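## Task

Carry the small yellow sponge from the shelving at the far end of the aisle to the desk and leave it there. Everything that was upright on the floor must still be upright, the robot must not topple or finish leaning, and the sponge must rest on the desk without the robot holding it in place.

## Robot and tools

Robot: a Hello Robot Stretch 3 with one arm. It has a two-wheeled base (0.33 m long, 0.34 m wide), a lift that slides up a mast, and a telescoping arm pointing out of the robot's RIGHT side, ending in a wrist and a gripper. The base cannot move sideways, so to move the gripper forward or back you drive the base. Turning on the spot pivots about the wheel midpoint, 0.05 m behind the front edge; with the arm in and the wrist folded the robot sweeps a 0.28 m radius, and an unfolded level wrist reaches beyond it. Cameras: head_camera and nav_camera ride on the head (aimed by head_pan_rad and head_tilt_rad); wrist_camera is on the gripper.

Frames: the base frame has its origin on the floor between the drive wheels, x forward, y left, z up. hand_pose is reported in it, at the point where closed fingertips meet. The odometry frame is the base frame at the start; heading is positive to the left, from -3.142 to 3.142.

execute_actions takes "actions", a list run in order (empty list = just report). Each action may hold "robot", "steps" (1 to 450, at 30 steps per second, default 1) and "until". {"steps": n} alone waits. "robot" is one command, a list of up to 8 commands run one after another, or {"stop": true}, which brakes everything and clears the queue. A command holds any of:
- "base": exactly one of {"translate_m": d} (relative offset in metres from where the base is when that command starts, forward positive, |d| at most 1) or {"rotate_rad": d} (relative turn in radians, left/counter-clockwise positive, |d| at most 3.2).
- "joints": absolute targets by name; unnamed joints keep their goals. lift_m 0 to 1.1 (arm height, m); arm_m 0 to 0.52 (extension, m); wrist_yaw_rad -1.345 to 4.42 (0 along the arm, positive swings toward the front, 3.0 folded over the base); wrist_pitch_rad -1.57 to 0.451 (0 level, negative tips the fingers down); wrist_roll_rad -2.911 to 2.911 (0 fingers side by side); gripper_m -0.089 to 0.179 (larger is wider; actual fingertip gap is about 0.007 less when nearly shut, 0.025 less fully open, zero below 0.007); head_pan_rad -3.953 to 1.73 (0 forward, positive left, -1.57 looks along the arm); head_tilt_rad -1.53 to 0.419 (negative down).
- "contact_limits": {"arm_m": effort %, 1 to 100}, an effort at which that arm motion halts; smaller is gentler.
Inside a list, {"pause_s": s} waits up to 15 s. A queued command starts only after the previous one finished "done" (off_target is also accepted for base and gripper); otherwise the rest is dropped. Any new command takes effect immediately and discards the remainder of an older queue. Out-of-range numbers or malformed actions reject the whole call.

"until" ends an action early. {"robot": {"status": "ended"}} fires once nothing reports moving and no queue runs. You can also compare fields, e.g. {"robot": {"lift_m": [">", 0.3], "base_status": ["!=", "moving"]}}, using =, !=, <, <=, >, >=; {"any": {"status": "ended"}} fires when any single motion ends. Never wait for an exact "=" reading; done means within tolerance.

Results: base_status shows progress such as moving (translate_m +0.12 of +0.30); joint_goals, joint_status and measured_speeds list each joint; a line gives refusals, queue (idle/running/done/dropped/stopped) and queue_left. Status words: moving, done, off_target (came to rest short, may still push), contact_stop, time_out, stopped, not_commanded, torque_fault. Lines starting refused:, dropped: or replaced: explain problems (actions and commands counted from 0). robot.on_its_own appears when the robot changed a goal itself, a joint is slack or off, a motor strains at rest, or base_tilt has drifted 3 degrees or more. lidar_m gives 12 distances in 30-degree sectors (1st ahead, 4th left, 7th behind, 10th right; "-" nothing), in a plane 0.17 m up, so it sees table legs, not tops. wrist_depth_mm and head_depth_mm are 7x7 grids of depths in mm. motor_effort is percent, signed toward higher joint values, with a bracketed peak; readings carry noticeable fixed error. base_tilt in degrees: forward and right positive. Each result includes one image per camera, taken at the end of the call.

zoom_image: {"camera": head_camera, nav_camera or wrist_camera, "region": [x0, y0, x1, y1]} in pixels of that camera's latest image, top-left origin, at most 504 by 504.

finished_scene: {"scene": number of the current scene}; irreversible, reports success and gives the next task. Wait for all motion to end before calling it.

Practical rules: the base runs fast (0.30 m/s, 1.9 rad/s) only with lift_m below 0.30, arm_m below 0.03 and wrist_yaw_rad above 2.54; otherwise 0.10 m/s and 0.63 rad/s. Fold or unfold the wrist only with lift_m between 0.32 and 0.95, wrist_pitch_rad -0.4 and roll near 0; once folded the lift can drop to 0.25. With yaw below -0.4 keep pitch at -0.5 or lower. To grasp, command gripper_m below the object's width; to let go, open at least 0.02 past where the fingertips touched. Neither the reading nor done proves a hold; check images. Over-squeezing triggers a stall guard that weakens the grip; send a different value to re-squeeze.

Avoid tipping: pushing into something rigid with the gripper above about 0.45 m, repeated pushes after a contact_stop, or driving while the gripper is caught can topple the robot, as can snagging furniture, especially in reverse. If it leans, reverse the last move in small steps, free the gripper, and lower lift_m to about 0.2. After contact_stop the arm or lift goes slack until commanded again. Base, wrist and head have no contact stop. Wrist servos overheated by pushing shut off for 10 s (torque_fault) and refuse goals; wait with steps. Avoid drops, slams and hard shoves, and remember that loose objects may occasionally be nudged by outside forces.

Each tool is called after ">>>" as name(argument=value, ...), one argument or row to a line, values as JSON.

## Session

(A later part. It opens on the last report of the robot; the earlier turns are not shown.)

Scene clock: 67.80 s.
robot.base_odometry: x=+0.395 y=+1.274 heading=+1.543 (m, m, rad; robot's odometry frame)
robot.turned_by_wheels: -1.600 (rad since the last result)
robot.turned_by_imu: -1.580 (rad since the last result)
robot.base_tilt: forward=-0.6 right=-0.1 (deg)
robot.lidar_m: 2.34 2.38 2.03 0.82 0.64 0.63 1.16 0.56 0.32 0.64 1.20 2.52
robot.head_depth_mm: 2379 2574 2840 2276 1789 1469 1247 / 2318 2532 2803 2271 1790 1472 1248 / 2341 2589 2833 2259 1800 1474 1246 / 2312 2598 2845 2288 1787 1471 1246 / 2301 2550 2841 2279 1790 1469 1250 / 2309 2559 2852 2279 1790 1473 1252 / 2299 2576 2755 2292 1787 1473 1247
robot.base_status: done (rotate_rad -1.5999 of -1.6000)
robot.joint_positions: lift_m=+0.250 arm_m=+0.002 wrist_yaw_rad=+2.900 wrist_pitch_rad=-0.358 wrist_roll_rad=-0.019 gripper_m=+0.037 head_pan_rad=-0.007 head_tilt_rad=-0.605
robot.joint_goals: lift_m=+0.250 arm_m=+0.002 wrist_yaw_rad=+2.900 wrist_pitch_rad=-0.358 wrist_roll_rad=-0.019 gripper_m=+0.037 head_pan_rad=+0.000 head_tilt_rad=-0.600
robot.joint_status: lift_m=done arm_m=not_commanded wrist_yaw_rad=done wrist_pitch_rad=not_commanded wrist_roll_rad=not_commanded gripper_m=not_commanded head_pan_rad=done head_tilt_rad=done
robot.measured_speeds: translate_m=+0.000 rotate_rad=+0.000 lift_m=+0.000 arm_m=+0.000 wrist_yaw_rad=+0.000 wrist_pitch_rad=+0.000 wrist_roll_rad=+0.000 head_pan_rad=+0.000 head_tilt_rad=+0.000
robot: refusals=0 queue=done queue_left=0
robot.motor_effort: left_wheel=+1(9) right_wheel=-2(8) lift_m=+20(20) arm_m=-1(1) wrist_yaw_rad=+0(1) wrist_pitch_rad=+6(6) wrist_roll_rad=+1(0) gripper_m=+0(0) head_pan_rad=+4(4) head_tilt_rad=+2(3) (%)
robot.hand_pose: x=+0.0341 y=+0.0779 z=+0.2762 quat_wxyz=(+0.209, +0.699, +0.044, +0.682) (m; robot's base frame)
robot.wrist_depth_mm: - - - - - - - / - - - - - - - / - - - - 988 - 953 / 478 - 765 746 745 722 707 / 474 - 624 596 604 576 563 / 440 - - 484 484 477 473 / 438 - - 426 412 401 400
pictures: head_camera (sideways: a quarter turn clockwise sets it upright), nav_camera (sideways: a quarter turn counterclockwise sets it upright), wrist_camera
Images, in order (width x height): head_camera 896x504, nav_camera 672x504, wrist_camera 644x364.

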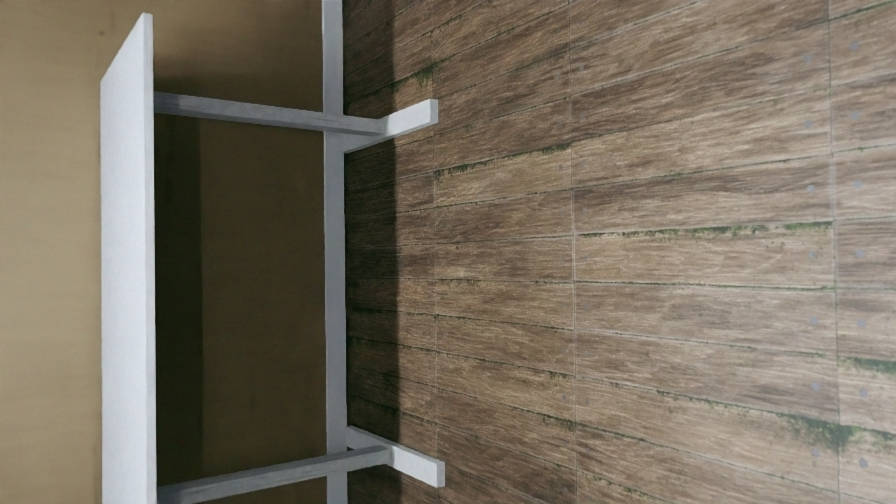

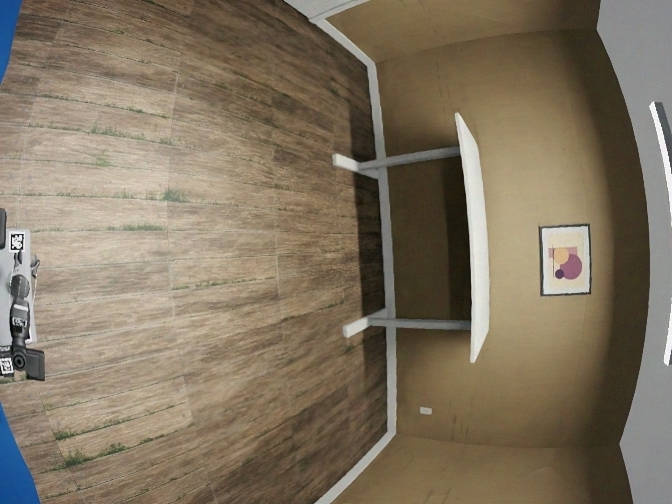

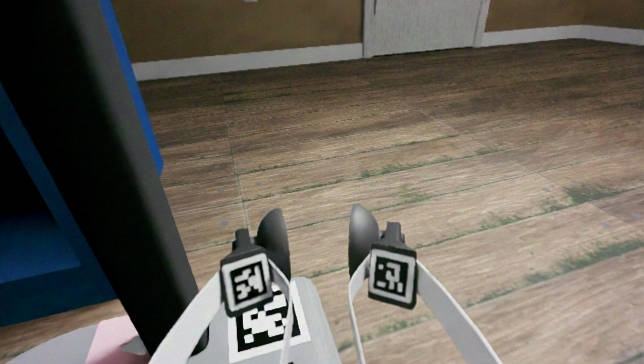

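>>> execute_actions(
  actions=[
    {"robot":[{"base":{"rotate_rad":-0.2}},{"base":{"translate_m":-0.6}},{"base":{"rotate_rad":0.2}}],"steps":250,"until":{"robot":{"status":"ended"}}},
  ],
)

Scene clock: 73.80 s.
robot.base_odometry: x=+0.260 y=+0.689 heading=+1.543 (m, m, rad; robot's odometry frame)
robot.turned_by_wheels: +0.000 (rad since the last result)
robot.turned_by_imu: +0.000 (rad since the last result)
robot.base_tilt: forward=-0.6 right=-0.1 (deg)
robot.lidar_m: 2.91 0.42 0.25 0.24 0.25 0.33 0.98 0.62 0.43 0.41 0.53 0.54
robot.head_depth_mm: 2853 3187 3159 2297 1802 1471 1259 / 2838 3130 3027 2300 1791 1475 1246 / 2823 3134 3165 2311 1802 1476 1253 / 2822 3135 3125 2284 1794 1477 1256 / 2840 3158 3176 2272 1772 1473 1240 / 2860 3119 3030 2282 1784 1472 1249 / 2808 3124 3180 2282 1788 1472 1227
robot.base_status: done (rotate_rad +0.1999 of +0.2000)
robot.joint_positions: lift_m=+0.250 arm_m=+0.002 wrist_yaw_rad=+2.900 wrist_pitch_rad=-0.358 wrist_roll_rad=-0.019 gripper_m=+0.037 head_pan_rad=-0.007 head_tilt_rad=-0.605
robot.joint_goals: lift_m=+0.250 arm_m=+0.002 wrist_yaw_rad=+2.900 wrist_pitch_rad=-0.358 wrist_roll_rad=-0.019 gripper_m=+0.037 head_pan_rad=+0.000 head_tilt_rad=-0.600
robot.joint_status: lift_m=done arm_m=not_commanded wrist_yaw_rad=done wrist_pitch_rad=not_commanded wrist_roll_rad=not_commanded gripper_m=not_commanded head_pan_rad=done head_tilt_rad=done
robot.measured_speeds: translate_m=+0.000 rotate_rad=+0.000 lift_m=+0.000 arm_m=+0.000 wrist_yaw_rad=+0.000 wrist_pitch_rad=+0.000 wrist_roll_rad=+0.000 head_pan_rad=+0.000 head_tilt_rad=+0.000
robot: refusals=0 queue=done queue_left=0
robot.motor_effort: left_wheel=-1(7) right_wheel=+1(8) lift_m=+20(20) arm_m=+0(0) wrist_yaw_rad=+0(0) wrist_pitch_rad=+6(6) wrist_roll_rad=+0(0) gripper_m=-1(0) head_pan_rad=+3(3) head_tilt_rad=+2(2) (%)
robot.hand_pose: x=+0.0341 y=+0.0779 z=+0.2762 quat_wxyz=(+0.209, +0.699, +0.044, +0.682) (m; robot's base frame)
robot.wrist_depth_mm: - 565 452 679 587 404 343 / - 246 266 724 616 416 - / - 268 287 767 660 437 886 / 264 - 314 550 594 459 717 / 287 - 335 439 480 487 567 / 310 - - 415 458 474 467 / 331 - - 425 406 406 403
pictures: head_camera (sideways: a quarter turn clockwise sets it upright), nav_camera (sideways: a quarter turn counterclockwise sets it upright), wrist_camera
Images, in order (width x height): head_camera 896x504, nav_camera 672x504, wrist_camera 644x364.

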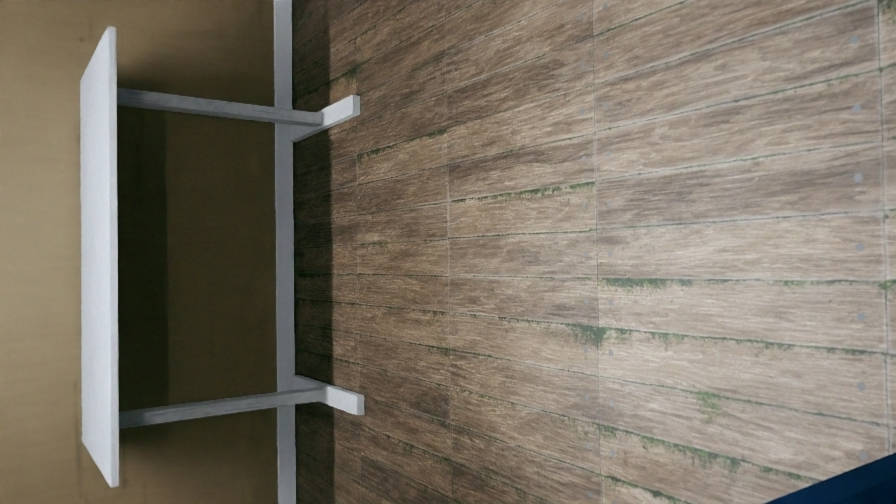

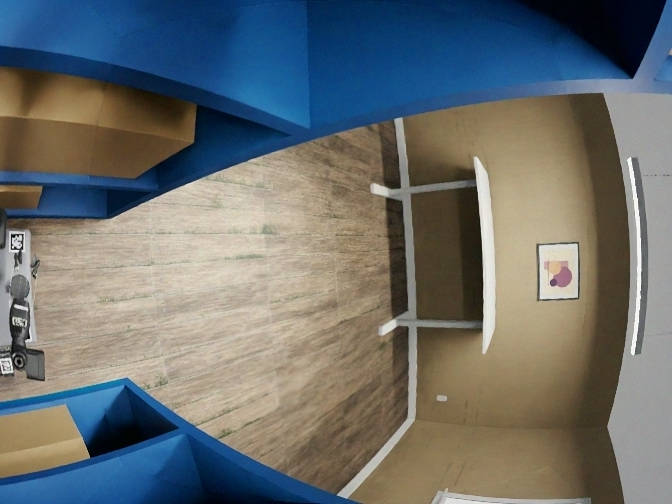

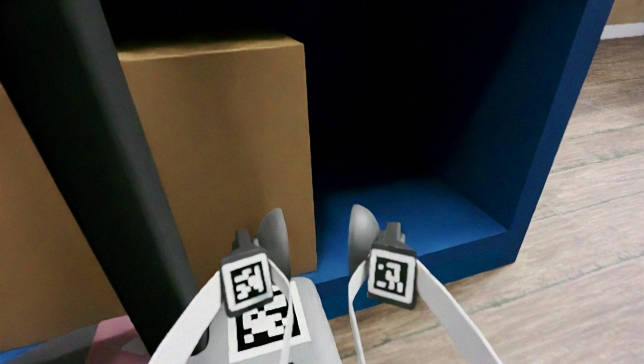

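>>> execute_actions(
  actions=[
    {"robot":{"base":{"translate_m":-0.7},"joints":{"head_pan_rad":-1.57,"head_tilt_rad":-0.9}},"steps":250,"until":{"robot":{"status":"ended"}}},
  ],
)

Scene clock: 78.10 s.
robot.base_odometry: x=+0.241 y=-0.010 heading=+1.543 (m, m, rad; robot's odometry frame)
robot.turned_by_wheels: +0.000 (rad since the last result)
robot.turned_by_imu: +0.000 (rad since the last result)
robot.base_tilt: forward=-0.6 right=-0.1 (deg)
robot.lidar_m: 1.08 0.29 0.23 0.42 0.36 0.33 0.75 0.80 0.45 0.43 0.43 0.60
robot.head_depth_mm: 695 543 481 968 868 1192 1133 / 696 543 482 965 870 1173 1138 / 701 544 483 967 873 1176 1142 / 702 543 483 968 873 1175 1163 / 703 546 484 927 842 1184 1131 / 543 514 484 605 764 1193 1134 / 362 407 488 605 839 1181 1133
robot.base_status: done (translate_m -0.7000 of -0.7000)
robot.joint_positions: lift_m=+0.250 arm_m=+0.002 wrist_yaw_rad=+2.900 wrist_pitch_rad=-0.358 wrist_roll_rad=-0.019 gripper_m=+0.037 head_pan_rad=-1.563 head_tilt_rad=-0.889
robot.joint_goals: lift_m=+0.250 arm_m=+0.002 wrist_yaw_rad=+2.900 wrist_pitch_rad=-0.358 wrist_roll_rad=-0.019 gripper_m=+0.037 head_pan_rad=-1.570 head_tilt_rad=-0.900
robot.joint_status: lift_m=done arm_m=not_commanded wrist_yaw_rad=done wrist_pitch_rad=not_commanded wrist_roll_rad=not_commanded gripper_m=not_commanded head_pan_rad=done head_tilt_rad=done
robot.measured_speeds: translate_m=+0.000 rotate_rad=+0.000 lift_m=+0.000 arm_m=+0.000 wrist_yaw_rad=+0.000 wrist_pitch_rad=+0.000 wrist_roll_rad=+0.000 head_pan_rad=+0.000 head_tilt_rad=+0.000
robot: refusals=0 queue=done queue_left=0
robot.motor_effort: left_wheel=-1(7) right_wheel=+2(4) lift_m=+20(20) arm_m=-1(0) wrist_yaw_rad=+0(1) wrist_pitch_rad=+6(6) wrist_roll_rad=+1(1) gripper_m=+1(0) head_pan_rad=-3(49) head_tilt_rad=-7(38) (%)
robot.hand_pose: x=+0.0341 y=+0.0779 z=+0.2762 quat_wxyz=(+0.209, +0.699, +0.044, +0.682) (m; robot's base frame)
robot.wrist_depth_mm: - 562 604 349 250 360 350 / - 620 659 385 277 368 372 / - 675 717 432 299 395 414 / 404 - 621 480 334 432 471 / 411 - 495 451 386 461 505 / 389 - - 400 441 462 465 / 354 - - 415 410 410 397
pictures: head_camera (sideways: a quarter turn clockwise sets it upright), nav_camera (sideways: a quarter turn counterclockwise sets it upright), wrist_camera
Images, in order (width x height): head_camera 896x504, nav_camera 672x504, wrist_camera 644x364.

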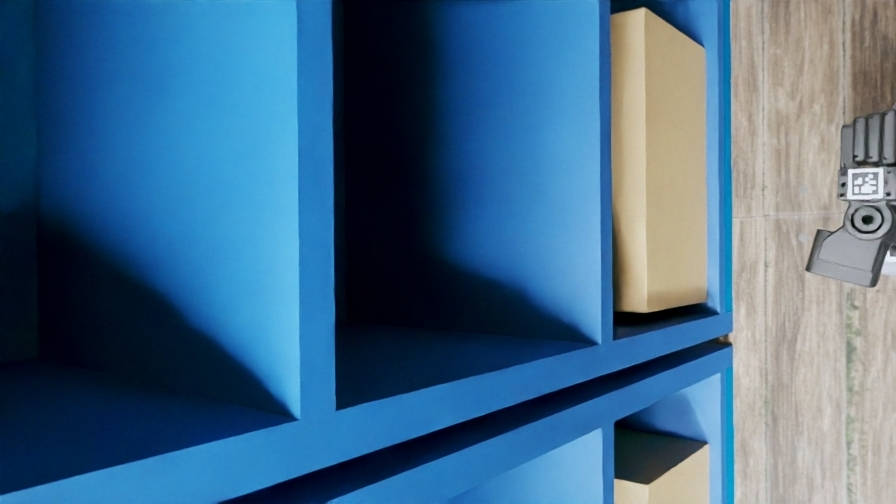

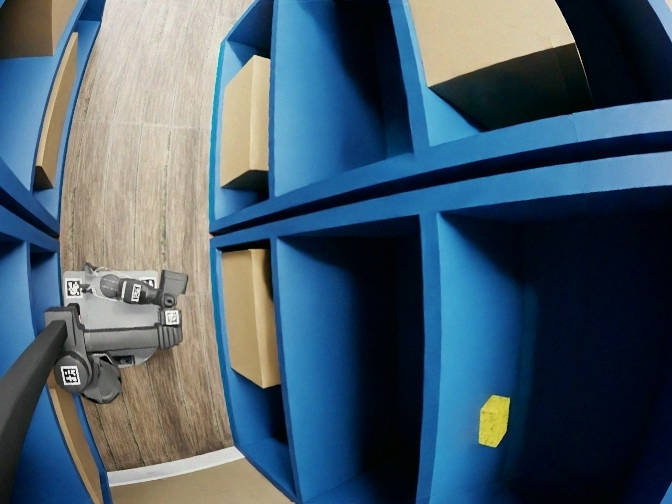

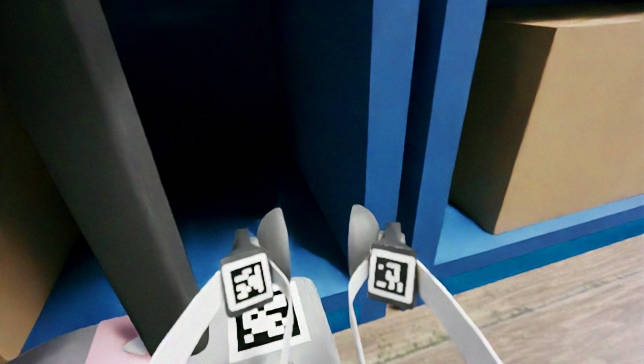

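>>> execute_actions(
  actions=[
    {"robot":{"base":{"translate_m":-0.3},"joints":{"head_tilt_rad":-0.45}},"steps":250,"until":{"robot":{"status":"ended"}}},
  ],
)

Scene clock: 81.03 s.
robot.base_odometry: x=+0.233 y=-0.310 heading=+1.543 (m, m, rad; robot's odometry frame)
robot.turned_by_wheels: +0.000 (rad since the last result)
robot.turned_by_imu: +0.000 (rad since the last result)
robot.base_tilt: forward=-0.6 right=+0.0 (deg)
robot.lidar_m: 0.92 0.46 0.58 0.21 0.22 0.29 0.47 0.48 0.60 0.44 0.46 0.59
robot.head_depth_mm: 721 783 850 705 509 985 808 / 723 778 847 705 509 983 808 / 722 779 847 639 509 986 807 / 719 780 847 636 509 981 803 / 722 781 846 701 509 986 808 / 720 778 844 706 510 981 804 / 722 780 846 705 508 982 806
robot.base_status: done (translate_m -0.3000 of -0.3000)
robot.joint_positions: lift_m=+0.250 arm_m=+0.002 wrist_yaw_rad=+2.900 wrist_pitch_rad=-0.358 wrist_roll_rad=-0.019 gripper_m=+0.037 head_pan_rad=-1.563 head_tilt_rad=-0.458
robot.joint_goals: lift_m=+0.250 arm_m=+0.002 wrist_yaw_rad=+2.900 wrist_pitch_rad=-0.358 wrist_roll_rad=-0.019 gripper_m=+0.037 head_pan_rad=-1.570 head_tilt_rad=-0.450
robot.joint_status: lift_m=done arm_m=not_commanded wrist_yaw_rad=done wrist_pitch_rad=not_commanded wrist_roll_rad=not_commanded gripper_m=not_commanded head_pan_rad=done head_tilt_rad=done
robot.measured_speeds: translate_m=+0.000 rotate_rad=+0.000 lift_m=+0.000 arm_m=+0.000 wrist_yaw_rad=+0.000 wrist_pitch_rad=+0.000 wrist_roll_rad=+0.000 head_pan_rad=+0.000 head_tilt_rad=+0.000
robot: refusals=0 queue=done queue_left=0
robot.motor_effort: left_wheel=-1(6) right_wheel=+2(2) lift_m=+20(20) arm_m=+0(0) wrist_yaw_rad=+0(0) wrist_pitch_rad=+6(6) wrist_roll_rad=+1(0) gripper_m=-1(1) head_pan_rad=-3(3) head_tilt_rad=+4(37) (%)
robot.hand_pose: x=+0.0341 y=+0.0779 z=+0.2762 quat_wxyz=(+0.209, +0.699, +0.044, +0.682) (m; robot's base frame)
robot.wrist_depth_mm: - 549 576 668 677 467 361 / - 225 236 726 742 492 367 / - 241 254 756 742 512 391 / 235 - 280 600 591 522 436 / 255 - 301 473 477 459 494 / 278 - - 388 409 450 467 / 292 - - 405 407 402 399
pictures: head_camera (sideways: a quarter turn clockwise sets it upright), nav_camera (sideways: a quarter turn counterclockwise sets it upright), wrist_camera
Images, in order (width x height): head_camera 896x504, nav_camera 672x504, wrist_camera 644x364.

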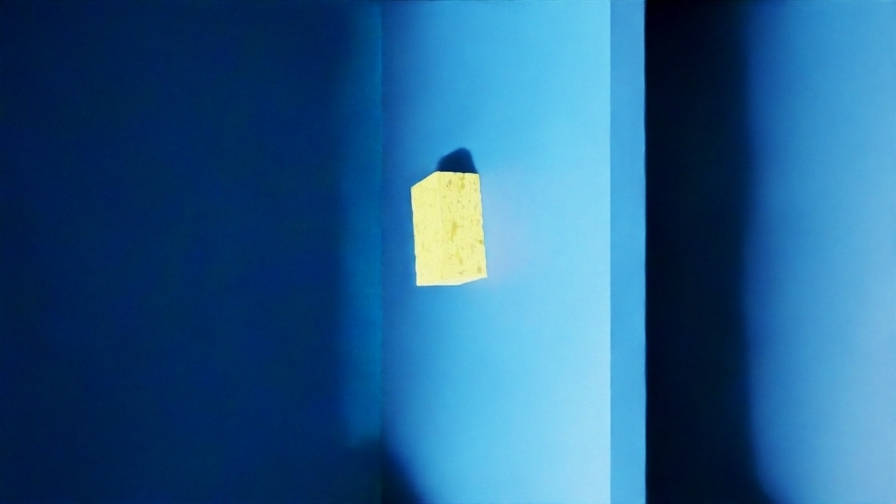

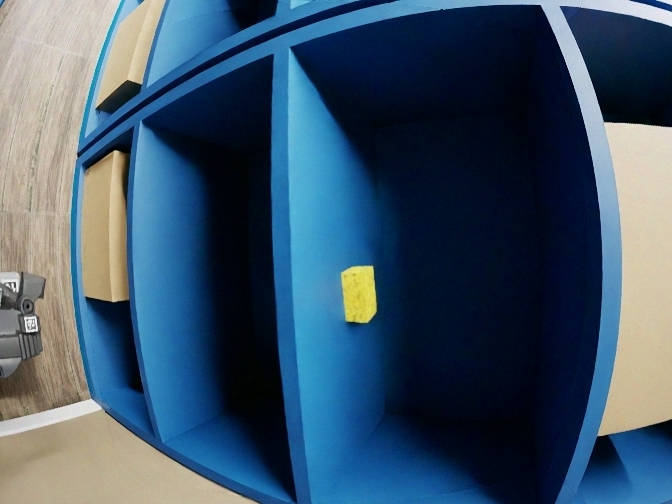

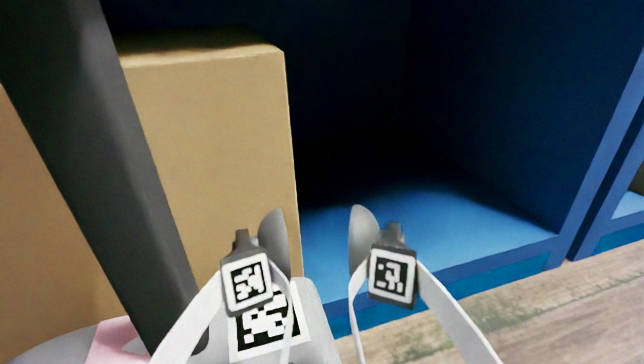

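>>> execute_actions(
  actions=[
    {"robot":[{"joints":{"lift_m":1.06,"gripper_m":0.15}},{"joints":{"wrist_yaw_rad":0.0,"wrist_pitch_rad":-0.4,"wrist_roll_rad":0}},{"joints":{"arm_m":0.14}}],"steps":450,"until":{"robot":{"status":"ended"}}},
  ],
)

Scene clock: 94.10 s.
robot.base_odometry: x=+0.233 y=-0.310 heading=+1.543 (m, m, rad; robot's odometry frame)
robot.turned_by_wheels: +0.000 (rad since the last result)
robot.turned_by_imu: -0.003 (rad since the last result)
robot.base_tilt: forward=-0.6 right=-0.1 (deg)
robot.lidar_m: 0.92 0.46 0.58 0.21 0.22 0.29 0.47 0.48 0.60 0.44 0.45 0.59
robot.head_depth_mm: 723 755 - - 499 981 809 / 723 766 - - 489 982 808 / 722 775 - - 486 980 808 / 720 777 845 638 508 981 806 / 720 777 844 747 507 980 804 / 720 780 844 702 509 981 807 / 722 776 844 702 509 981 806
robot.base_status: done (translate_m -0.3000 of -0.3000)
robot.joint_positions: lift_m=+1.059 arm_m=+0.140 wrist_yaw_rad=+0.001 wrist_pitch_rad=-0.414 wrist_roll_rad=-0.005 gripper_m=+0.150 head_pan_rad=-1.563 head_tilt_rad=-0.458
robot.joint_goals: lift_m=+1.060 arm_m=+0.140 wrist_yaw_rad=+0.000 wrist_pitch_rad=-0.400 wrist_roll_rad=+0.000 gripper_m=+0.150 head_pan_rad=-1.570 head_tilt_rad=-0.450
robot.joint_status: lift_m=done arm_m=done wrist_yaw_rad=done wrist_pitch_rad=done wrist_roll_rad=done gripper_m=done head_pan_rad=done head_tilt_rad=done
robot.measured_speeds: translate_m=+0.000 rotate_rad=+0.000 lift_m=+0.000 arm_m=+0.000 wrist_yaw_rad=+0.000 wrist_pitch_rad=+0.000 wrist_roll_rad=+0.000 head_pan_rad=+0.000 head_tilt_rad=+0.000
robot: refusals=0 queue=done queue_left=0
robot.motor_effort: left_wheel=-1(2) right_wheel=+2(2) lift_m=+29(29) arm_m=+5(6) wrist_yaw_rad=-1(2) wrist_pitch_rad=+4(7) wrist_roll_rad=+2(1) gripper_m=+0(83) head_pan_rad=-4(3) head_tilt_rad=+5(3) (%)
robot.hand_pose: x=-0.0213 y=-0.5095 z=+1.0730 quat_wxyz=(+0.694, +0.146, -0.690, -0.145) (m; robot's base frame)
robot.wrist_depth_mm: 420 430 438 447 451 463 410 / 462 473 477 480 495 506 420 / 482 491 478 466 451 443 400 / 376 373 334 283 344 335 331 / 297 306 277 280 279 282 267 / 249 - 243 239 235 - 228 / 212 205 208 205 202 199 197
pictures: head_camera (sideways: a quarter turn clockwise sets it upright), nav_camera (sideways: a quarter turn counterclockwise sets it upright), wrist_camera
Images, in order (width x height): head_camera 896x504, nav_camera 672x504, wrist_camera 644x364.

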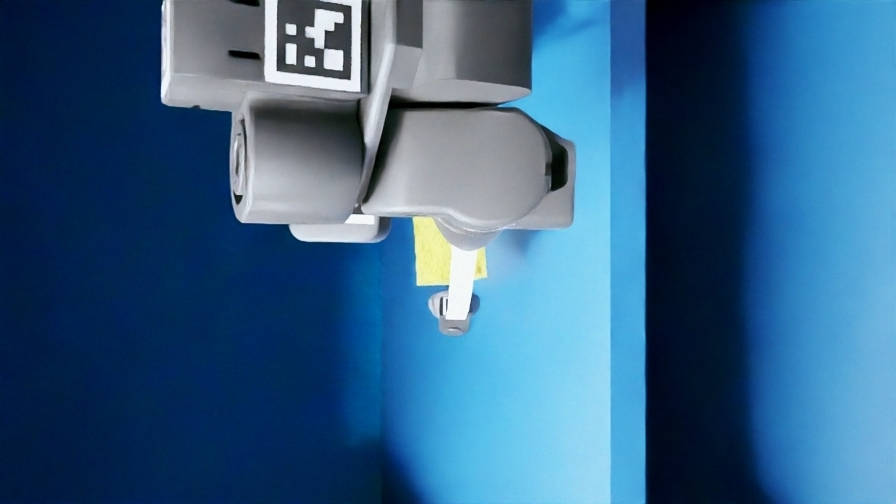

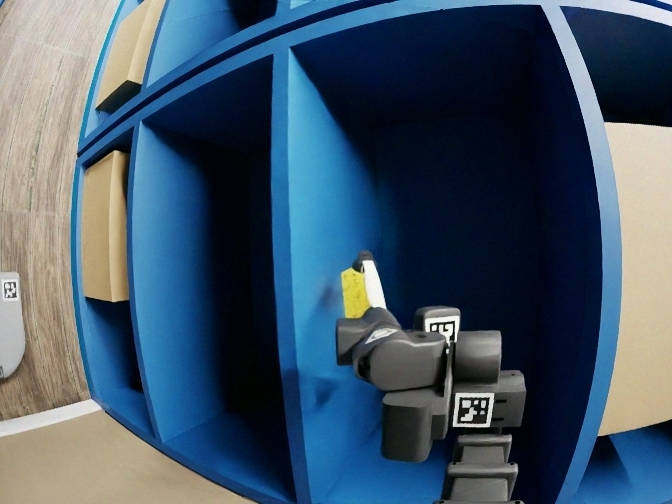

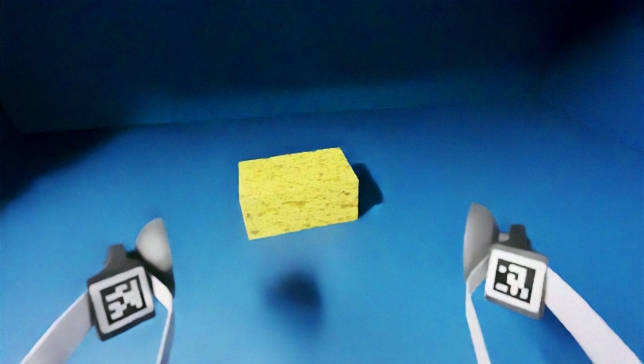

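>>> execute_actions(
  actions=[
    {"robot":[{"joints":{"lift_m":1.015}},{"joints":{"arm_m":0.25}}],"steps":450,"until":{"robot":{"status":"ended"}}},
  ],
)

Scene clock: 97.40 s.
robot.base_odometry: x=+0.233 y=-0.310 heading=+1.543 (m, m, rad; robot's odometry frame)
robot.turned_by_wheels: +0.000 (rad since the last result)
robot.turned_by_imu: -0.001 (rad since the last result)
robot.base_tilt: forward=-0.6 right=+0.0 (deg)
robot.lidar_m: 0.92 0.46 0.58 0.21 0.22 0.29 0.47 0.49 0.59 0.44 0.45 0.59
robot.head_depth_mm: 724 778 - 668 509 982 806 / 720 781 - - 509 979 807 / 720 780 - - 509 983 807 / 722 783 837 638 508 981 806 / 721 779 847 705 509 984 804 / 719 778 848 703 508 983 804 / 719 777 847 704 508 981 807
robot.base_status: done (translate_m -0.3000 of -0.3000)
robot.joint_positions: lift_m=+1.016 arm_m=+0.250 wrist_yaw_rad=+0.001 wrist_pitch_rad=-0.414 wrist_roll_rad=-0.005 gripper_m=+0.150 head_pan_rad=-1.563 head_tilt_rad=-0.458
robot.joint_goals: lift_m=+1.015 arm_m=+0.250 wrist_yaw_rad=+0.000 wrist_pitch_rad=-0.400 wrist_roll_rad=+0.000 gripper_m=+0.150 head_pan_rad=-1.570 head_tilt_rad=-0.450
robot.joint_status: lift_m=done arm_m=done wrist_yaw_rad=done wrist_pitch_rad=done wrist_roll_rad=done gripper_m=done head_pan_rad=done head_tilt_rad=done
robot.measured_speeds: translate_m=+0.000 rotate_rad=+0.000 lift_m=+0.000 arm_m=+0.000 wrist_yaw_rad=+0.000 wrist_pitch_rad=+0.000 wrist_roll_rad=+0.000 head_pan_rad=+0.000 head_tilt_rad=+0.000
robot: refusals=0 queue=done queue_left=0
robot.motor_effort: left_wheel=-1(1) right_wheel=+2(2) lift_m=+9(33) arm_m=+5(6) wrist_yaw_rad=+0(1) wrist_pitch_rad=+5(5) wrist_roll_rad=+2(2) gripper_m=+0(0) head_pan_rad=-3(4) head_tilt_rad=+5(5) (%)
robot.hand_pose: x=-0.0213 y=-0.6194 z=+1.0291 quat_wxyz=(+0.694, +0.146, -0.690, -0.145) (m; robot's base frame)
robot.wrist_depth_mm: 324 333 337 342 351 358 365 / 358 363 366 375 390 390 399 / 374 380 366 360 347 337 331 / 293 285 281 193 266 262 255 / 232 236 158 156 208 219 208 / 197 - 151 166 181 - 177 / - 158 161 158 157 154 152
pictures: head_camera (sideways: a quarter turn clockwise sets it upright), nav_camera (sideways: a quarter turn counterclockwise sets it upright), wrist_camera
Images, in order (width x height): head_camera 896x504, nav_camera 672x504, wrist_camera 644x364.

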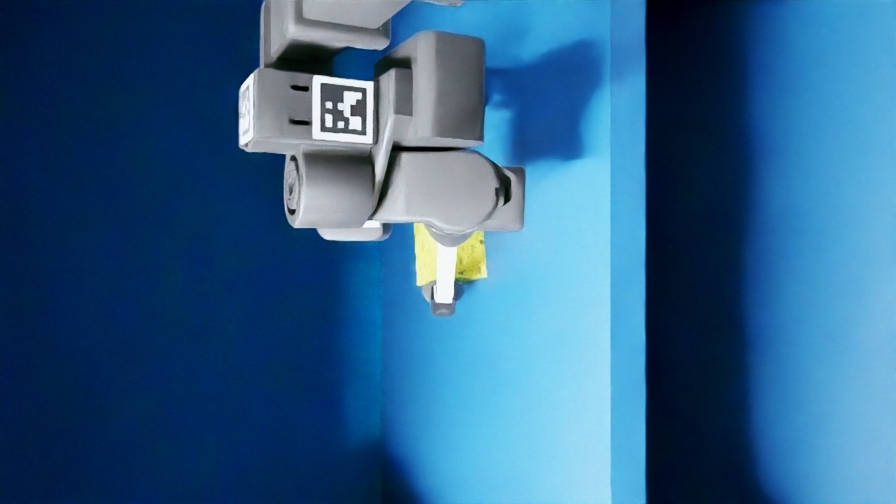

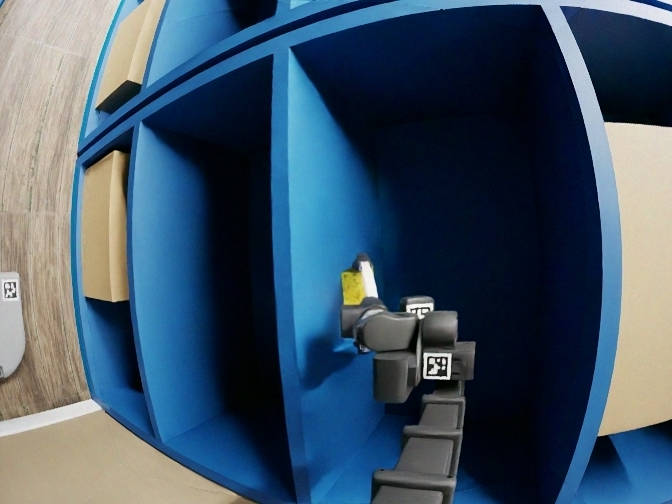

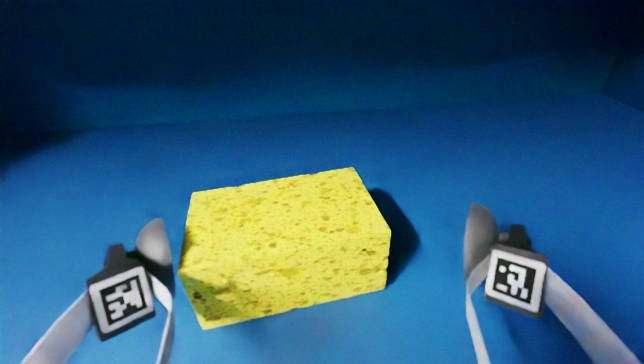

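>>> execute_actions(
  actions=[
    {"robot":[{"base":{"translate_m":0.02}},{"joints":{"arm_m":0.285}},{"joints":{"gripper_m":0.03}}],"steps":450,"until":{"robot":{"status":"ended"}}},
    {"steps":15},
  ],
)

Scene clock: 102.13 s.
robot.base_odometry: x=+0.233 y=-0.290 heading=+1.543 (m, m, rad; robot's odometry frame)
robot.turned_by_wheels: +0.000 (rad since the last result)
robot.turned_by_imu: -0.001 (rad since the last result)
robot.base_tilt: forward=-0.6 right=-0.1 (deg)
robot.lidar_m: 0.92 0.44 0.55 0.21 0.22 0.29 0.49 0.51 0.61 0.44 0.45 0.58
robot.head_depth_mm: 722 778 - 669 508 986 806 / 722 778 - 636 510 982 806 / 718 776 - 607 509 987 806 / 720 777 839 634 509 980 805 / 722 777 848 705 509 980 807 / 720 777 844 705 508 977 807 / 720 777 845 705 509 980 805
robot.base_status: done (translate_m +0.0200 of +0.0200)
robot.joint_positions: lift_m=+1.016 arm_m=+0.285 wrist_yaw_rad=+0.001 wrist_pitch_rad=-0.414 wrist_roll_rad=-0.005 gripper_m=+0.033 head_pan_rad=-1.563 head_tilt_rad=-0.458
robot.joint_goals: lift_m=+1.015 arm_m=+0.285 wrist_yaw_rad=+0.000 wrist_pitch_rad=-0.400 wrist_roll_rad=+0.000 gripper_m=+0.033 head_pan_rad=-1.570 head_tilt_rad=-0.450
robot.joint_status: lift_m=done arm_m=done wrist_yaw_rad=done wrist_pitch_rad=done wrist_roll_rad=done gripper_m=done head_pan_rad=done head_tilt_rad=done
robot.measured_speeds: translate_m=+0.000 rotate_rad=+0.000 lift_m=+0.000 arm_m=+0.000 wrist_yaw_rad=+0.000 wrist_pitch_rad=+0.000 wrist_roll_rad=+0.000 head_pan_rad=+0.000 head_tilt_rad=+0.000
robot: refusals=0 queue=done queue_left=0
robot.motor_effort: left_wheel=-1(3) right_wheel=+1(5) lift_m=+9(10) arm_m=+5(4) wrist_yaw_rad=-1(0) wrist_pitch_rad=+5(5) wrist_roll_rad=+3(2) gripper_m=-4(98) head_pan_rad=-3(3) head_tilt_rad=+5(5) (%)
robot.hand_pose: x=-0.0213 y=-0.6544 z=+1.0291 quat_wxyz=(+0.694, +0.146, -0.690, -0.145) (m; robot's base frame)
robot.wrist_depth_mm: 295 300 308 313 317 326 331 / 321 327 334 343 348 357 359 / 349 349 353 357 352 342 329 / 289 284 278 273 266 262 255 / 233 230 156 155 152 212 207 / 192 197 131 130 129 182 176 / 164 158 116 122 140 154 152
pictures: head_camera (sideways: a quarter turn clockwise sets it upright), nav_camera (sideways: a quarter turn counterclockwise sets it upright), wrist_camera
Images, in order (width x height): head_camera 896x504, nav_camera 672x504, wrist_camera 644x364.

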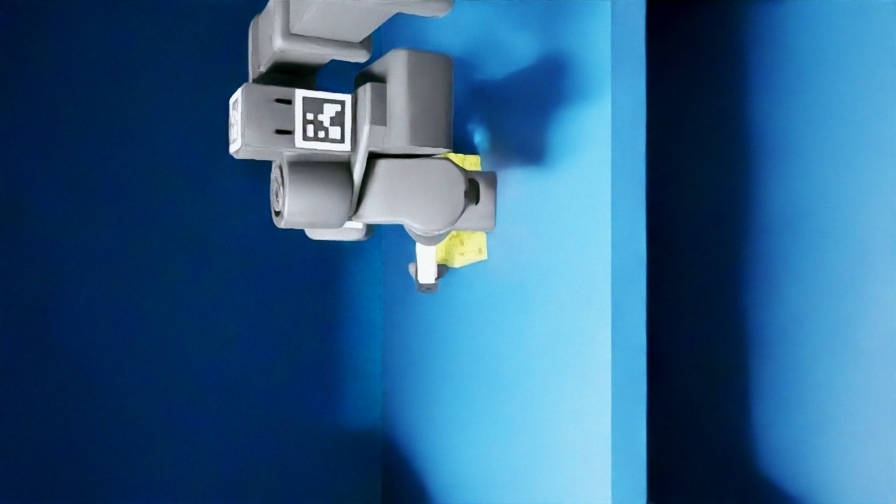

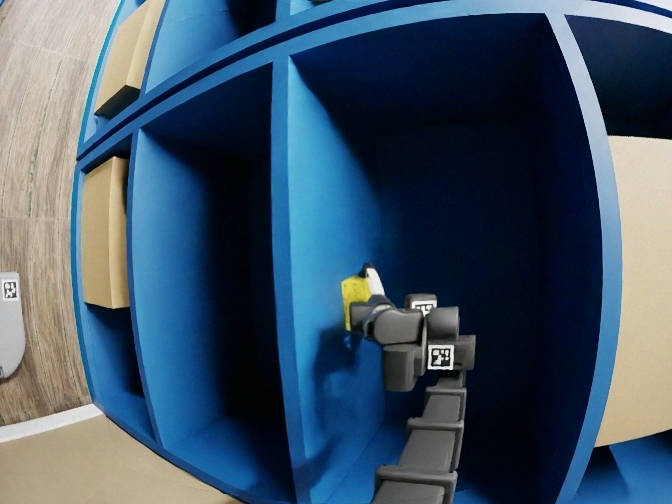

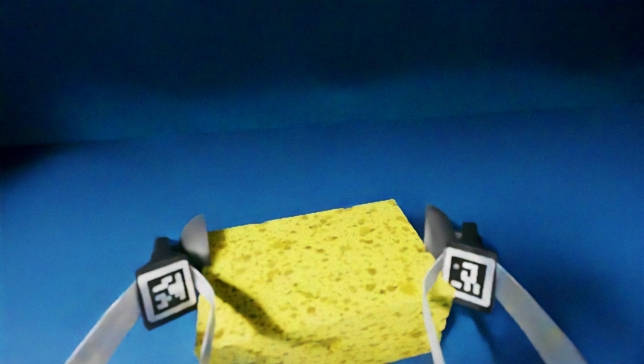

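>>> execute_actions(
  actions=[
    {"robot":[{"joints":{"gripper_m":-0.02}},{"joints":{"lift_m":1.07}},{"joints":{"arm_m":0.0}}],"steps":450,"until":{"robot":{"status":"ended"}}},
  ],
)

Scene clock: 107.60 s.
robot.base_odometry: x=+0.233 y=-0.290 heading=+1.543 (m, m, rad; robot's odometry frame)
robot.turned_by_wheels: +0.000 (rad since the last result)
robot.turned_by_imu: -0.001 (rad since the last result)
robot.base_tilt: forward=-0.7 right=-0.1 (deg)
robot.lidar_m: 0.92 0.44 0.55 0.21 0.22 0.29 0.49 0.51 0.61 0.44 0.45 0.58
robot.head_depth_mm: 722 779 820 - - - - / 721 776 824 - - - - / 722 778 823 - - - - / 718 779 843 709 376 952 807 / 720 778 847 708 490 982 808 / 719 775 843 707 508 984 811 / 719 776 846 704 508 981 803
robot.base_status: done (translate_m +0.0200 of +0.0200)
robot.joint_positions: lift_m=+1.069 arm_m=+0.002 wrist_yaw_rad=+0.001 wrist_pitch_rad=-0.416 wrist_roll_rad=-0.005 gripper_m=+0.006 head_pan_rad=-1.563 head_tilt_rad=-0.458
robot.joint_goals: lift_m=+1.070 arm_m=+0.000 wrist_yaw_rad=+0.000 wrist_pitch_rad=-0.400 wrist_roll_rad=+0.000 gripper_m=+0.005 head_pan_rad=-1.570 head_tilt_rad=-0.450
robot.joint_status: lift_m=done arm_m=done wrist_yaw_rad=done wrist_pitch_rad=done wrist_roll_rad=done gripper_m=done head_pan_rad=done head_tilt_rad=done
robot.measured_speeds: translate_m=+0.000 rotate_rad=+0.000 lift_m=+0.000 arm_m=+0.000 wrist_yaw_rad=+0.000 wrist_pitch_rad=+0.000 wrist_roll_rad=+0.000 head_pan_rad=+0.000 head_tilt_rad=+0.000
robot: refusals=0 queue=done queue_left=0
robot.on_its_own: gripper_m is held at +0.005, not at your -0.020, by its stall guard, which is still easing
robot.motor_effort: left_wheel=-1(0) right_wheel=+1(1) lift_m=+29(27) arm_m=-5(5) wrist_yaw_rad=+0(0) wrist_pitch_rad=+5(5) wrist_roll_rad=+2(2) gripper_m=-36(98) head_pan_rad=-3(3) head_tilt_rad=+4(5) (%)
robot.hand_pose: x=-0.0214 y=-0.3720 z=+1.0826 quat_wxyz=(+0.694, +0.147, -0.690, -0.146) (m; robot's base frame)
robot.wrist_depth_mm: 527 561 558 581 595 592 438 / 546 594 611 602 624 612 446 / 497 521 511 482 474 460 426 / 402 389 376 372 359 355 348 / 315 313 157 155 153 289 281 / 260 264 132 130 128 431 436 / 479 687 117 121 140 678 462
pictures: head_camera (sideways: a quarter turn clockwise sets it upright), nav_camera (sideways: a quarter turn counterclockwise sets it upright), wrist_camera
Images, in order (width x height): head_camera 896x504, nav_camera 672x504, wrist_camera 644x364.

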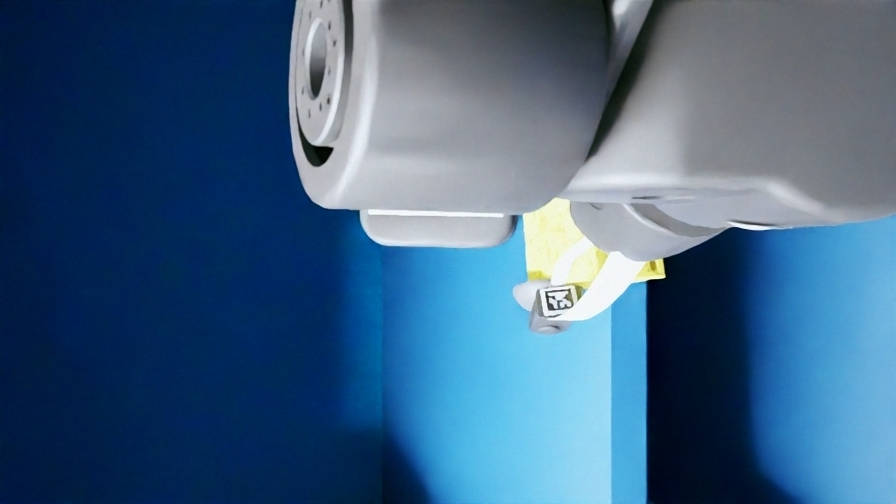

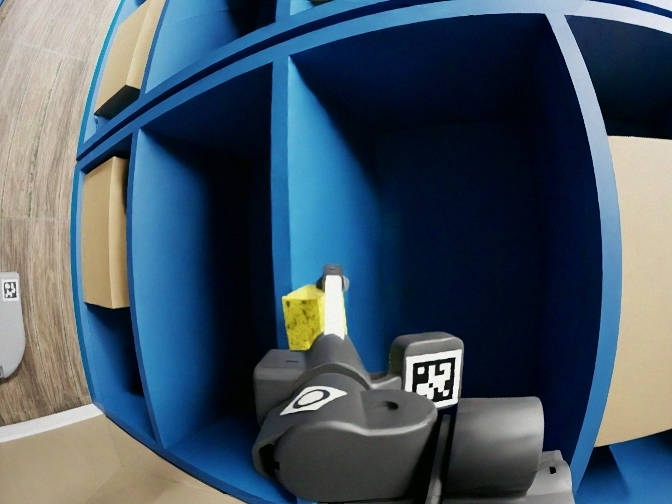

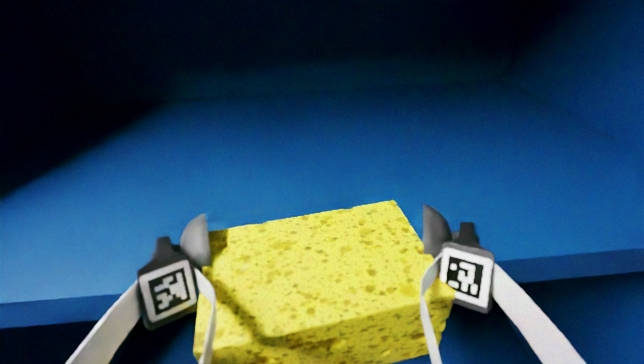

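>>> execute_actions(
  actions=[
    {"robot":[{"base":{"translate_m":0.5},"joints":{"lift_m":0.6,"head_pan_rad":0,"head_tilt_rad":-0.5}},{"joints":{"wrist_yaw_rad":2.9}},{"joints":{"lift_m":0.28}},{"base":{"translate_m":1.0}}],"steps":450,"until":{"robot":{"status":"ended"}}},
    {"steps":450,"until":{"robot":{"status":"ended"}}},
  ],
)

Scene clock: 130.33 s.
robot.base_odometry: x=+0.274 y=+1.209 heading=+1.543 (m, m, rad; robot's odometry frame)
robot.turned_by_wheels: +0.000 (rad since the last result)
robot.turned_by_imu: -0.007 (rad since the last result)
robot.base_tilt: forward=-0.6 right=-0.1 (deg)
robot.lidar_m: 2.42 2.40 1.90 0.54 0.42 0.52 0.90 0.58 0.39 0.42 1.21 2.68
robot.head_depth_mm: 2391 2567 2868 2743 2005 1613 1339 / 2392 2503 2853 2595 2032 1608 1336 / 2386 2500 2837 2731 2028 1605 1331 / 2361 2495 2857 2752 2028 1609 1327 / 2385 2505 2826 2738 2040 1610 1337 / 2370 2481 2811 2626 2026 1613 1332 / 2373 2473 2749 2732 2017 1613 1341
robot.base_status: done (translate_m +1.0000 of +1.0000)
robot.joint_positions: lift_m=+0.281 arm_m=+0.002 wrist_yaw_rad=+2.899 wrist_pitch_rad=-0.416 wrist_roll_rad=-0.005 gripper_m=+0.054 head_pan_rad=-0.007 head_tilt_rad=-0.495
robot.joint_goals: lift_m=+0.280 arm_m=+0.000 wrist_yaw_rad=+2.900 wrist_pitch_rad=-0.400 wrist_roll_rad=+0.000 gripper_m=+0.053 head_pan_rad=+0.000 head_tilt_rad=-0.500
robot.joint_status: lift_m=done arm_m=done wrist_yaw_rad=done wrist_pitch_rad=done wrist_roll_rad=done gripper_m=done head_pan_rad=done head_tilt_rad=done
robot.measured_speeds: translate_m=+0.000 rotate_rad=+0.000 lift_m=+0.000 arm_m=+0.000 wrist_yaw_rad=+0.000 wrist_pitch_rad=+0.000 wrist_roll_rad=+0.000 head_pan_rad=+0.000 head_tilt_rad=+0.000
robot: refusals=0 queue=done queue_left=0
robot.on_its_own: gripper_m is held at +0.053, not at your -0.020, by its stall guard, which is not easing now
robot.motor_effort: left_wheel=+0(5) right_wheel=+1(7) lift_m=+10(32) arm_m=-5(5) wrist_yaw_rad=+2(2) wrist_pitch_rad=+5(5) wrist_roll_rad=+2(2) gripper_m=-20(36) head_pan_rad=+4(51) head_tilt_rad=-5(12) (%)
robot.hand_pose: x=+0.0328 y=+0.0707 z=+0.2936 quat_wxyz=(+0.229, +0.703, +0.062, +0.671) (m; robot's base frame)
robot.wrist_depth_mm: - - - - - - - / - 624 - - - - - / - 626 - 957 934 911 873 / 282 - 763 734 708 707 692 / 491 - 156 154 153 571 559 / 419 340 132 130 129 496 469 / 374 - 116 121 139 413 411
pictures: head_camera (sideways: a quarter turn clockwise sets it upright), nav_camera (sideways: a quarter turn counterclockwise sets it upright), wrist_camera
Images, in order (width x height): head_camera 896x504, nav_camera 672x504, wrist_camera 644x364.

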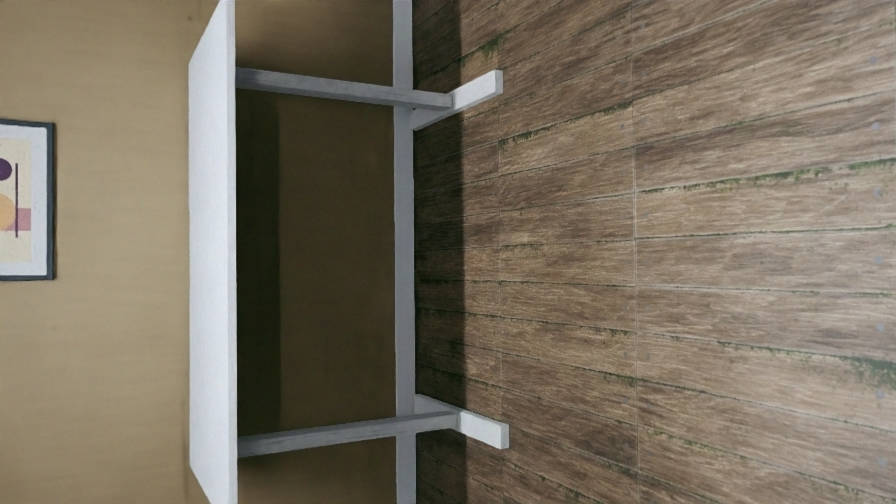

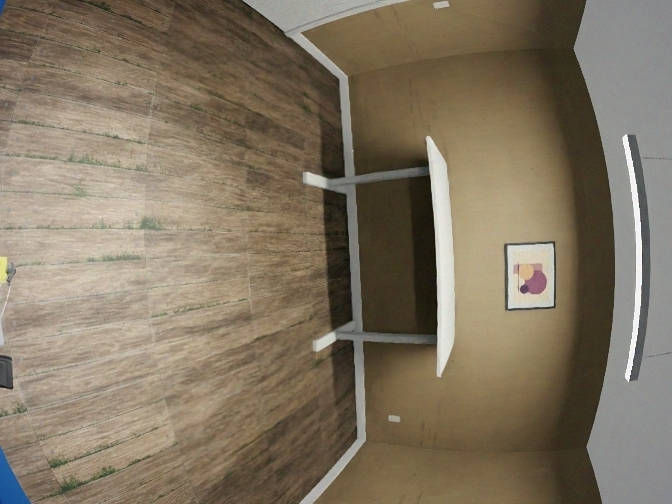

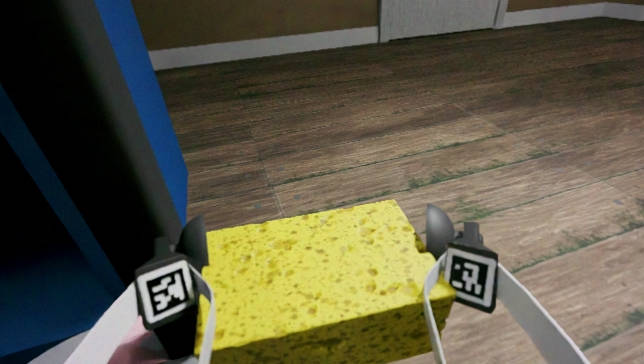

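>>> execute_actions(
  actions=[
    {"robot":[{"base":{"translate_m":1.0}},{"base":{"translate_m":0.4}},{"base":{"rotate_rad":1.5708},"joints":{"head_pan_rad":-1.57,"head_tilt_rad":-0.6}},{"joints":{"lift_m":0.85}},{"joints":{"wrist_yaw_rad":0.0}}],"steps":450,"until":{"robot":{"status":"ended"}}},
    {"steps":450,"until":{"robot":{"status":"ended"}}},
  ],
)

Scene clock: 149.10 s.
robot.base_odometry: x=+0.313 y=+2.609 heading=+3.114 (m, m, rad; robot's odometry frame)
robot.turned_by_wheels: +1.571 (rad since the last result)
robot.turned_by_imu: +1.544 (rad since the last result)
robot.base_tilt: forward=-0.6 right=-0.1 (deg)
robot.lidar_m: 1.84 1.88 1.60 1.55 1.56 1.59 1.91 1.95 1.11 1.39 1.12 1.88
robot.head_depth_mm: 1178 1263 862 1641 1768 1489 - / 1173 1269 861 1633 1790 1510 - / 1173 1257 865 1624 1755 515 - / 1177 1257 863 1627 1757 507 1236 / 1171 1250 863 1612 1758 1491 1258 / 1168 1249 865 706 1762 1479 1262 / 1164 1250 862 706 1761 1486 1258
robot.base_status: done (rotate_rad +1.5707 of +1.5708)
robot.joint_positions: lift_m=+0.849 arm_m=+0.002 wrist_yaw_rad=+0.002 wrist_pitch_rad=-0.416 wrist_roll_rad=-0.005 gripper_m=+0.054 head_pan_rad=-1.563 head_tilt_rad=-0.593
robot.joint_goals: lift_m=+0.850 arm_m=+0.000 wrist_yaw_rad=+0.000 wrist_pitch_rad=-0.400 wrist_roll_rad=+0.000 gripper_m=+0.053 head_pan_rad=-1.570 head_tilt_rad=-0.600
robot.joint_status: lift_m=done arm_m=done wrist_yaw_rad=done wrist_pitch_rad=done wrist_roll_rad=done gripper_m=done head_pan_rad=done head_tilt_rad=done
robot.measured_speeds: translate_m=+0.000 rotate_rad=+0.000 lift_m=+0.000 arm_m=+0.000 wrist_yaw_rad=+0.000 wrist_pitch_rad=+0.000 wrist_roll_rad=+0.000 head_pan_rad=+0.000 head_tilt_rad=+0.000
robot: refusals=0 queue=done queue_left=0
robot.on_its_own: gripper_m is held at +0.053, not at your -0.020, by its stall guard, which is not easing now
robot.motor_effort: left_wheel=-1(7) right_wheel=+2(10) lift_m=+29(29) arm_m=-5(5) wrist_yaw_rad=-1(2) wrist_pitch_rad=+5(5) wrist_roll_rad=+2(2) gripper_m=-21(19) head_pan_rad=-3(50) head_tilt_rad=-5(20) (%)
robot.hand_pose: x=-0.0210 y=-0.3719 z=+0.8624 quat_wxyz=(+0.694, +0.148, -0.690, -0.145) (m; robot's base frame)
robot.wrist_depth_mm: 300 309 312 321 - 738 - / - - - - - - - / - - - - - - - / 872 - - - - - - / - - 157 155 152 - - / - - 132 130 129 - - / - - 117 122 139 999 976
pictures: head_camera (sideways: a quarter turn clockwise sets it upright), nav_camera (sideways: a quarter turn counterclockwise sets it upright), wrist_camera
Images, in order (width x height): head_camera 896x504, nav_camera 672x504, wrist_camera 644x364.

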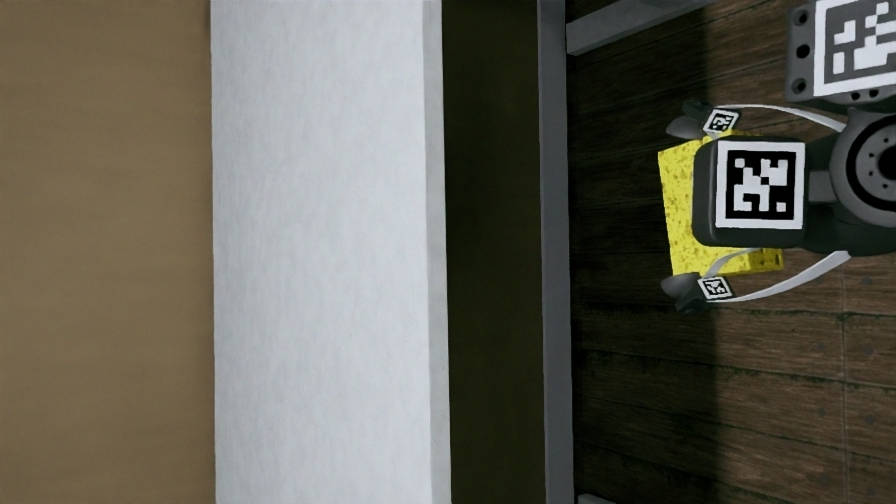

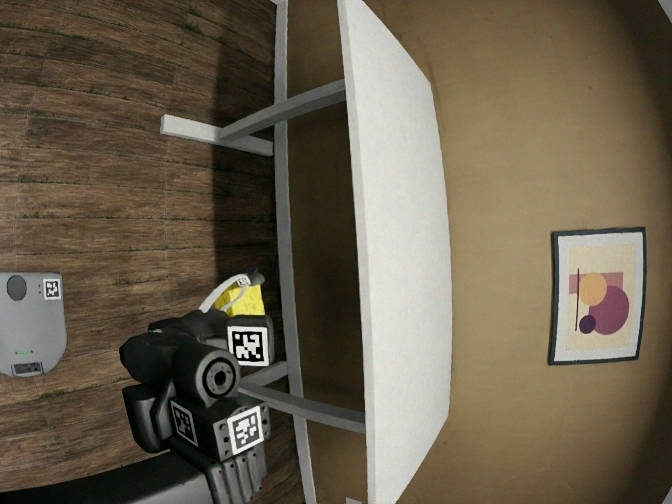

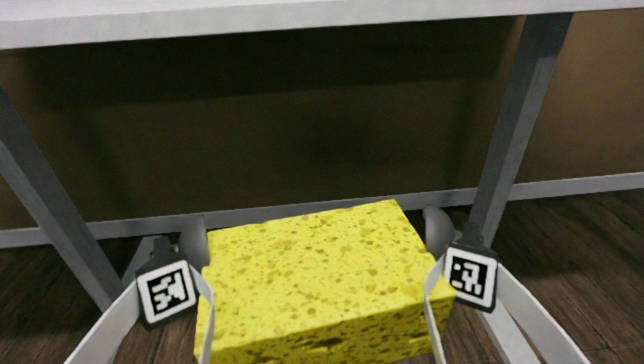

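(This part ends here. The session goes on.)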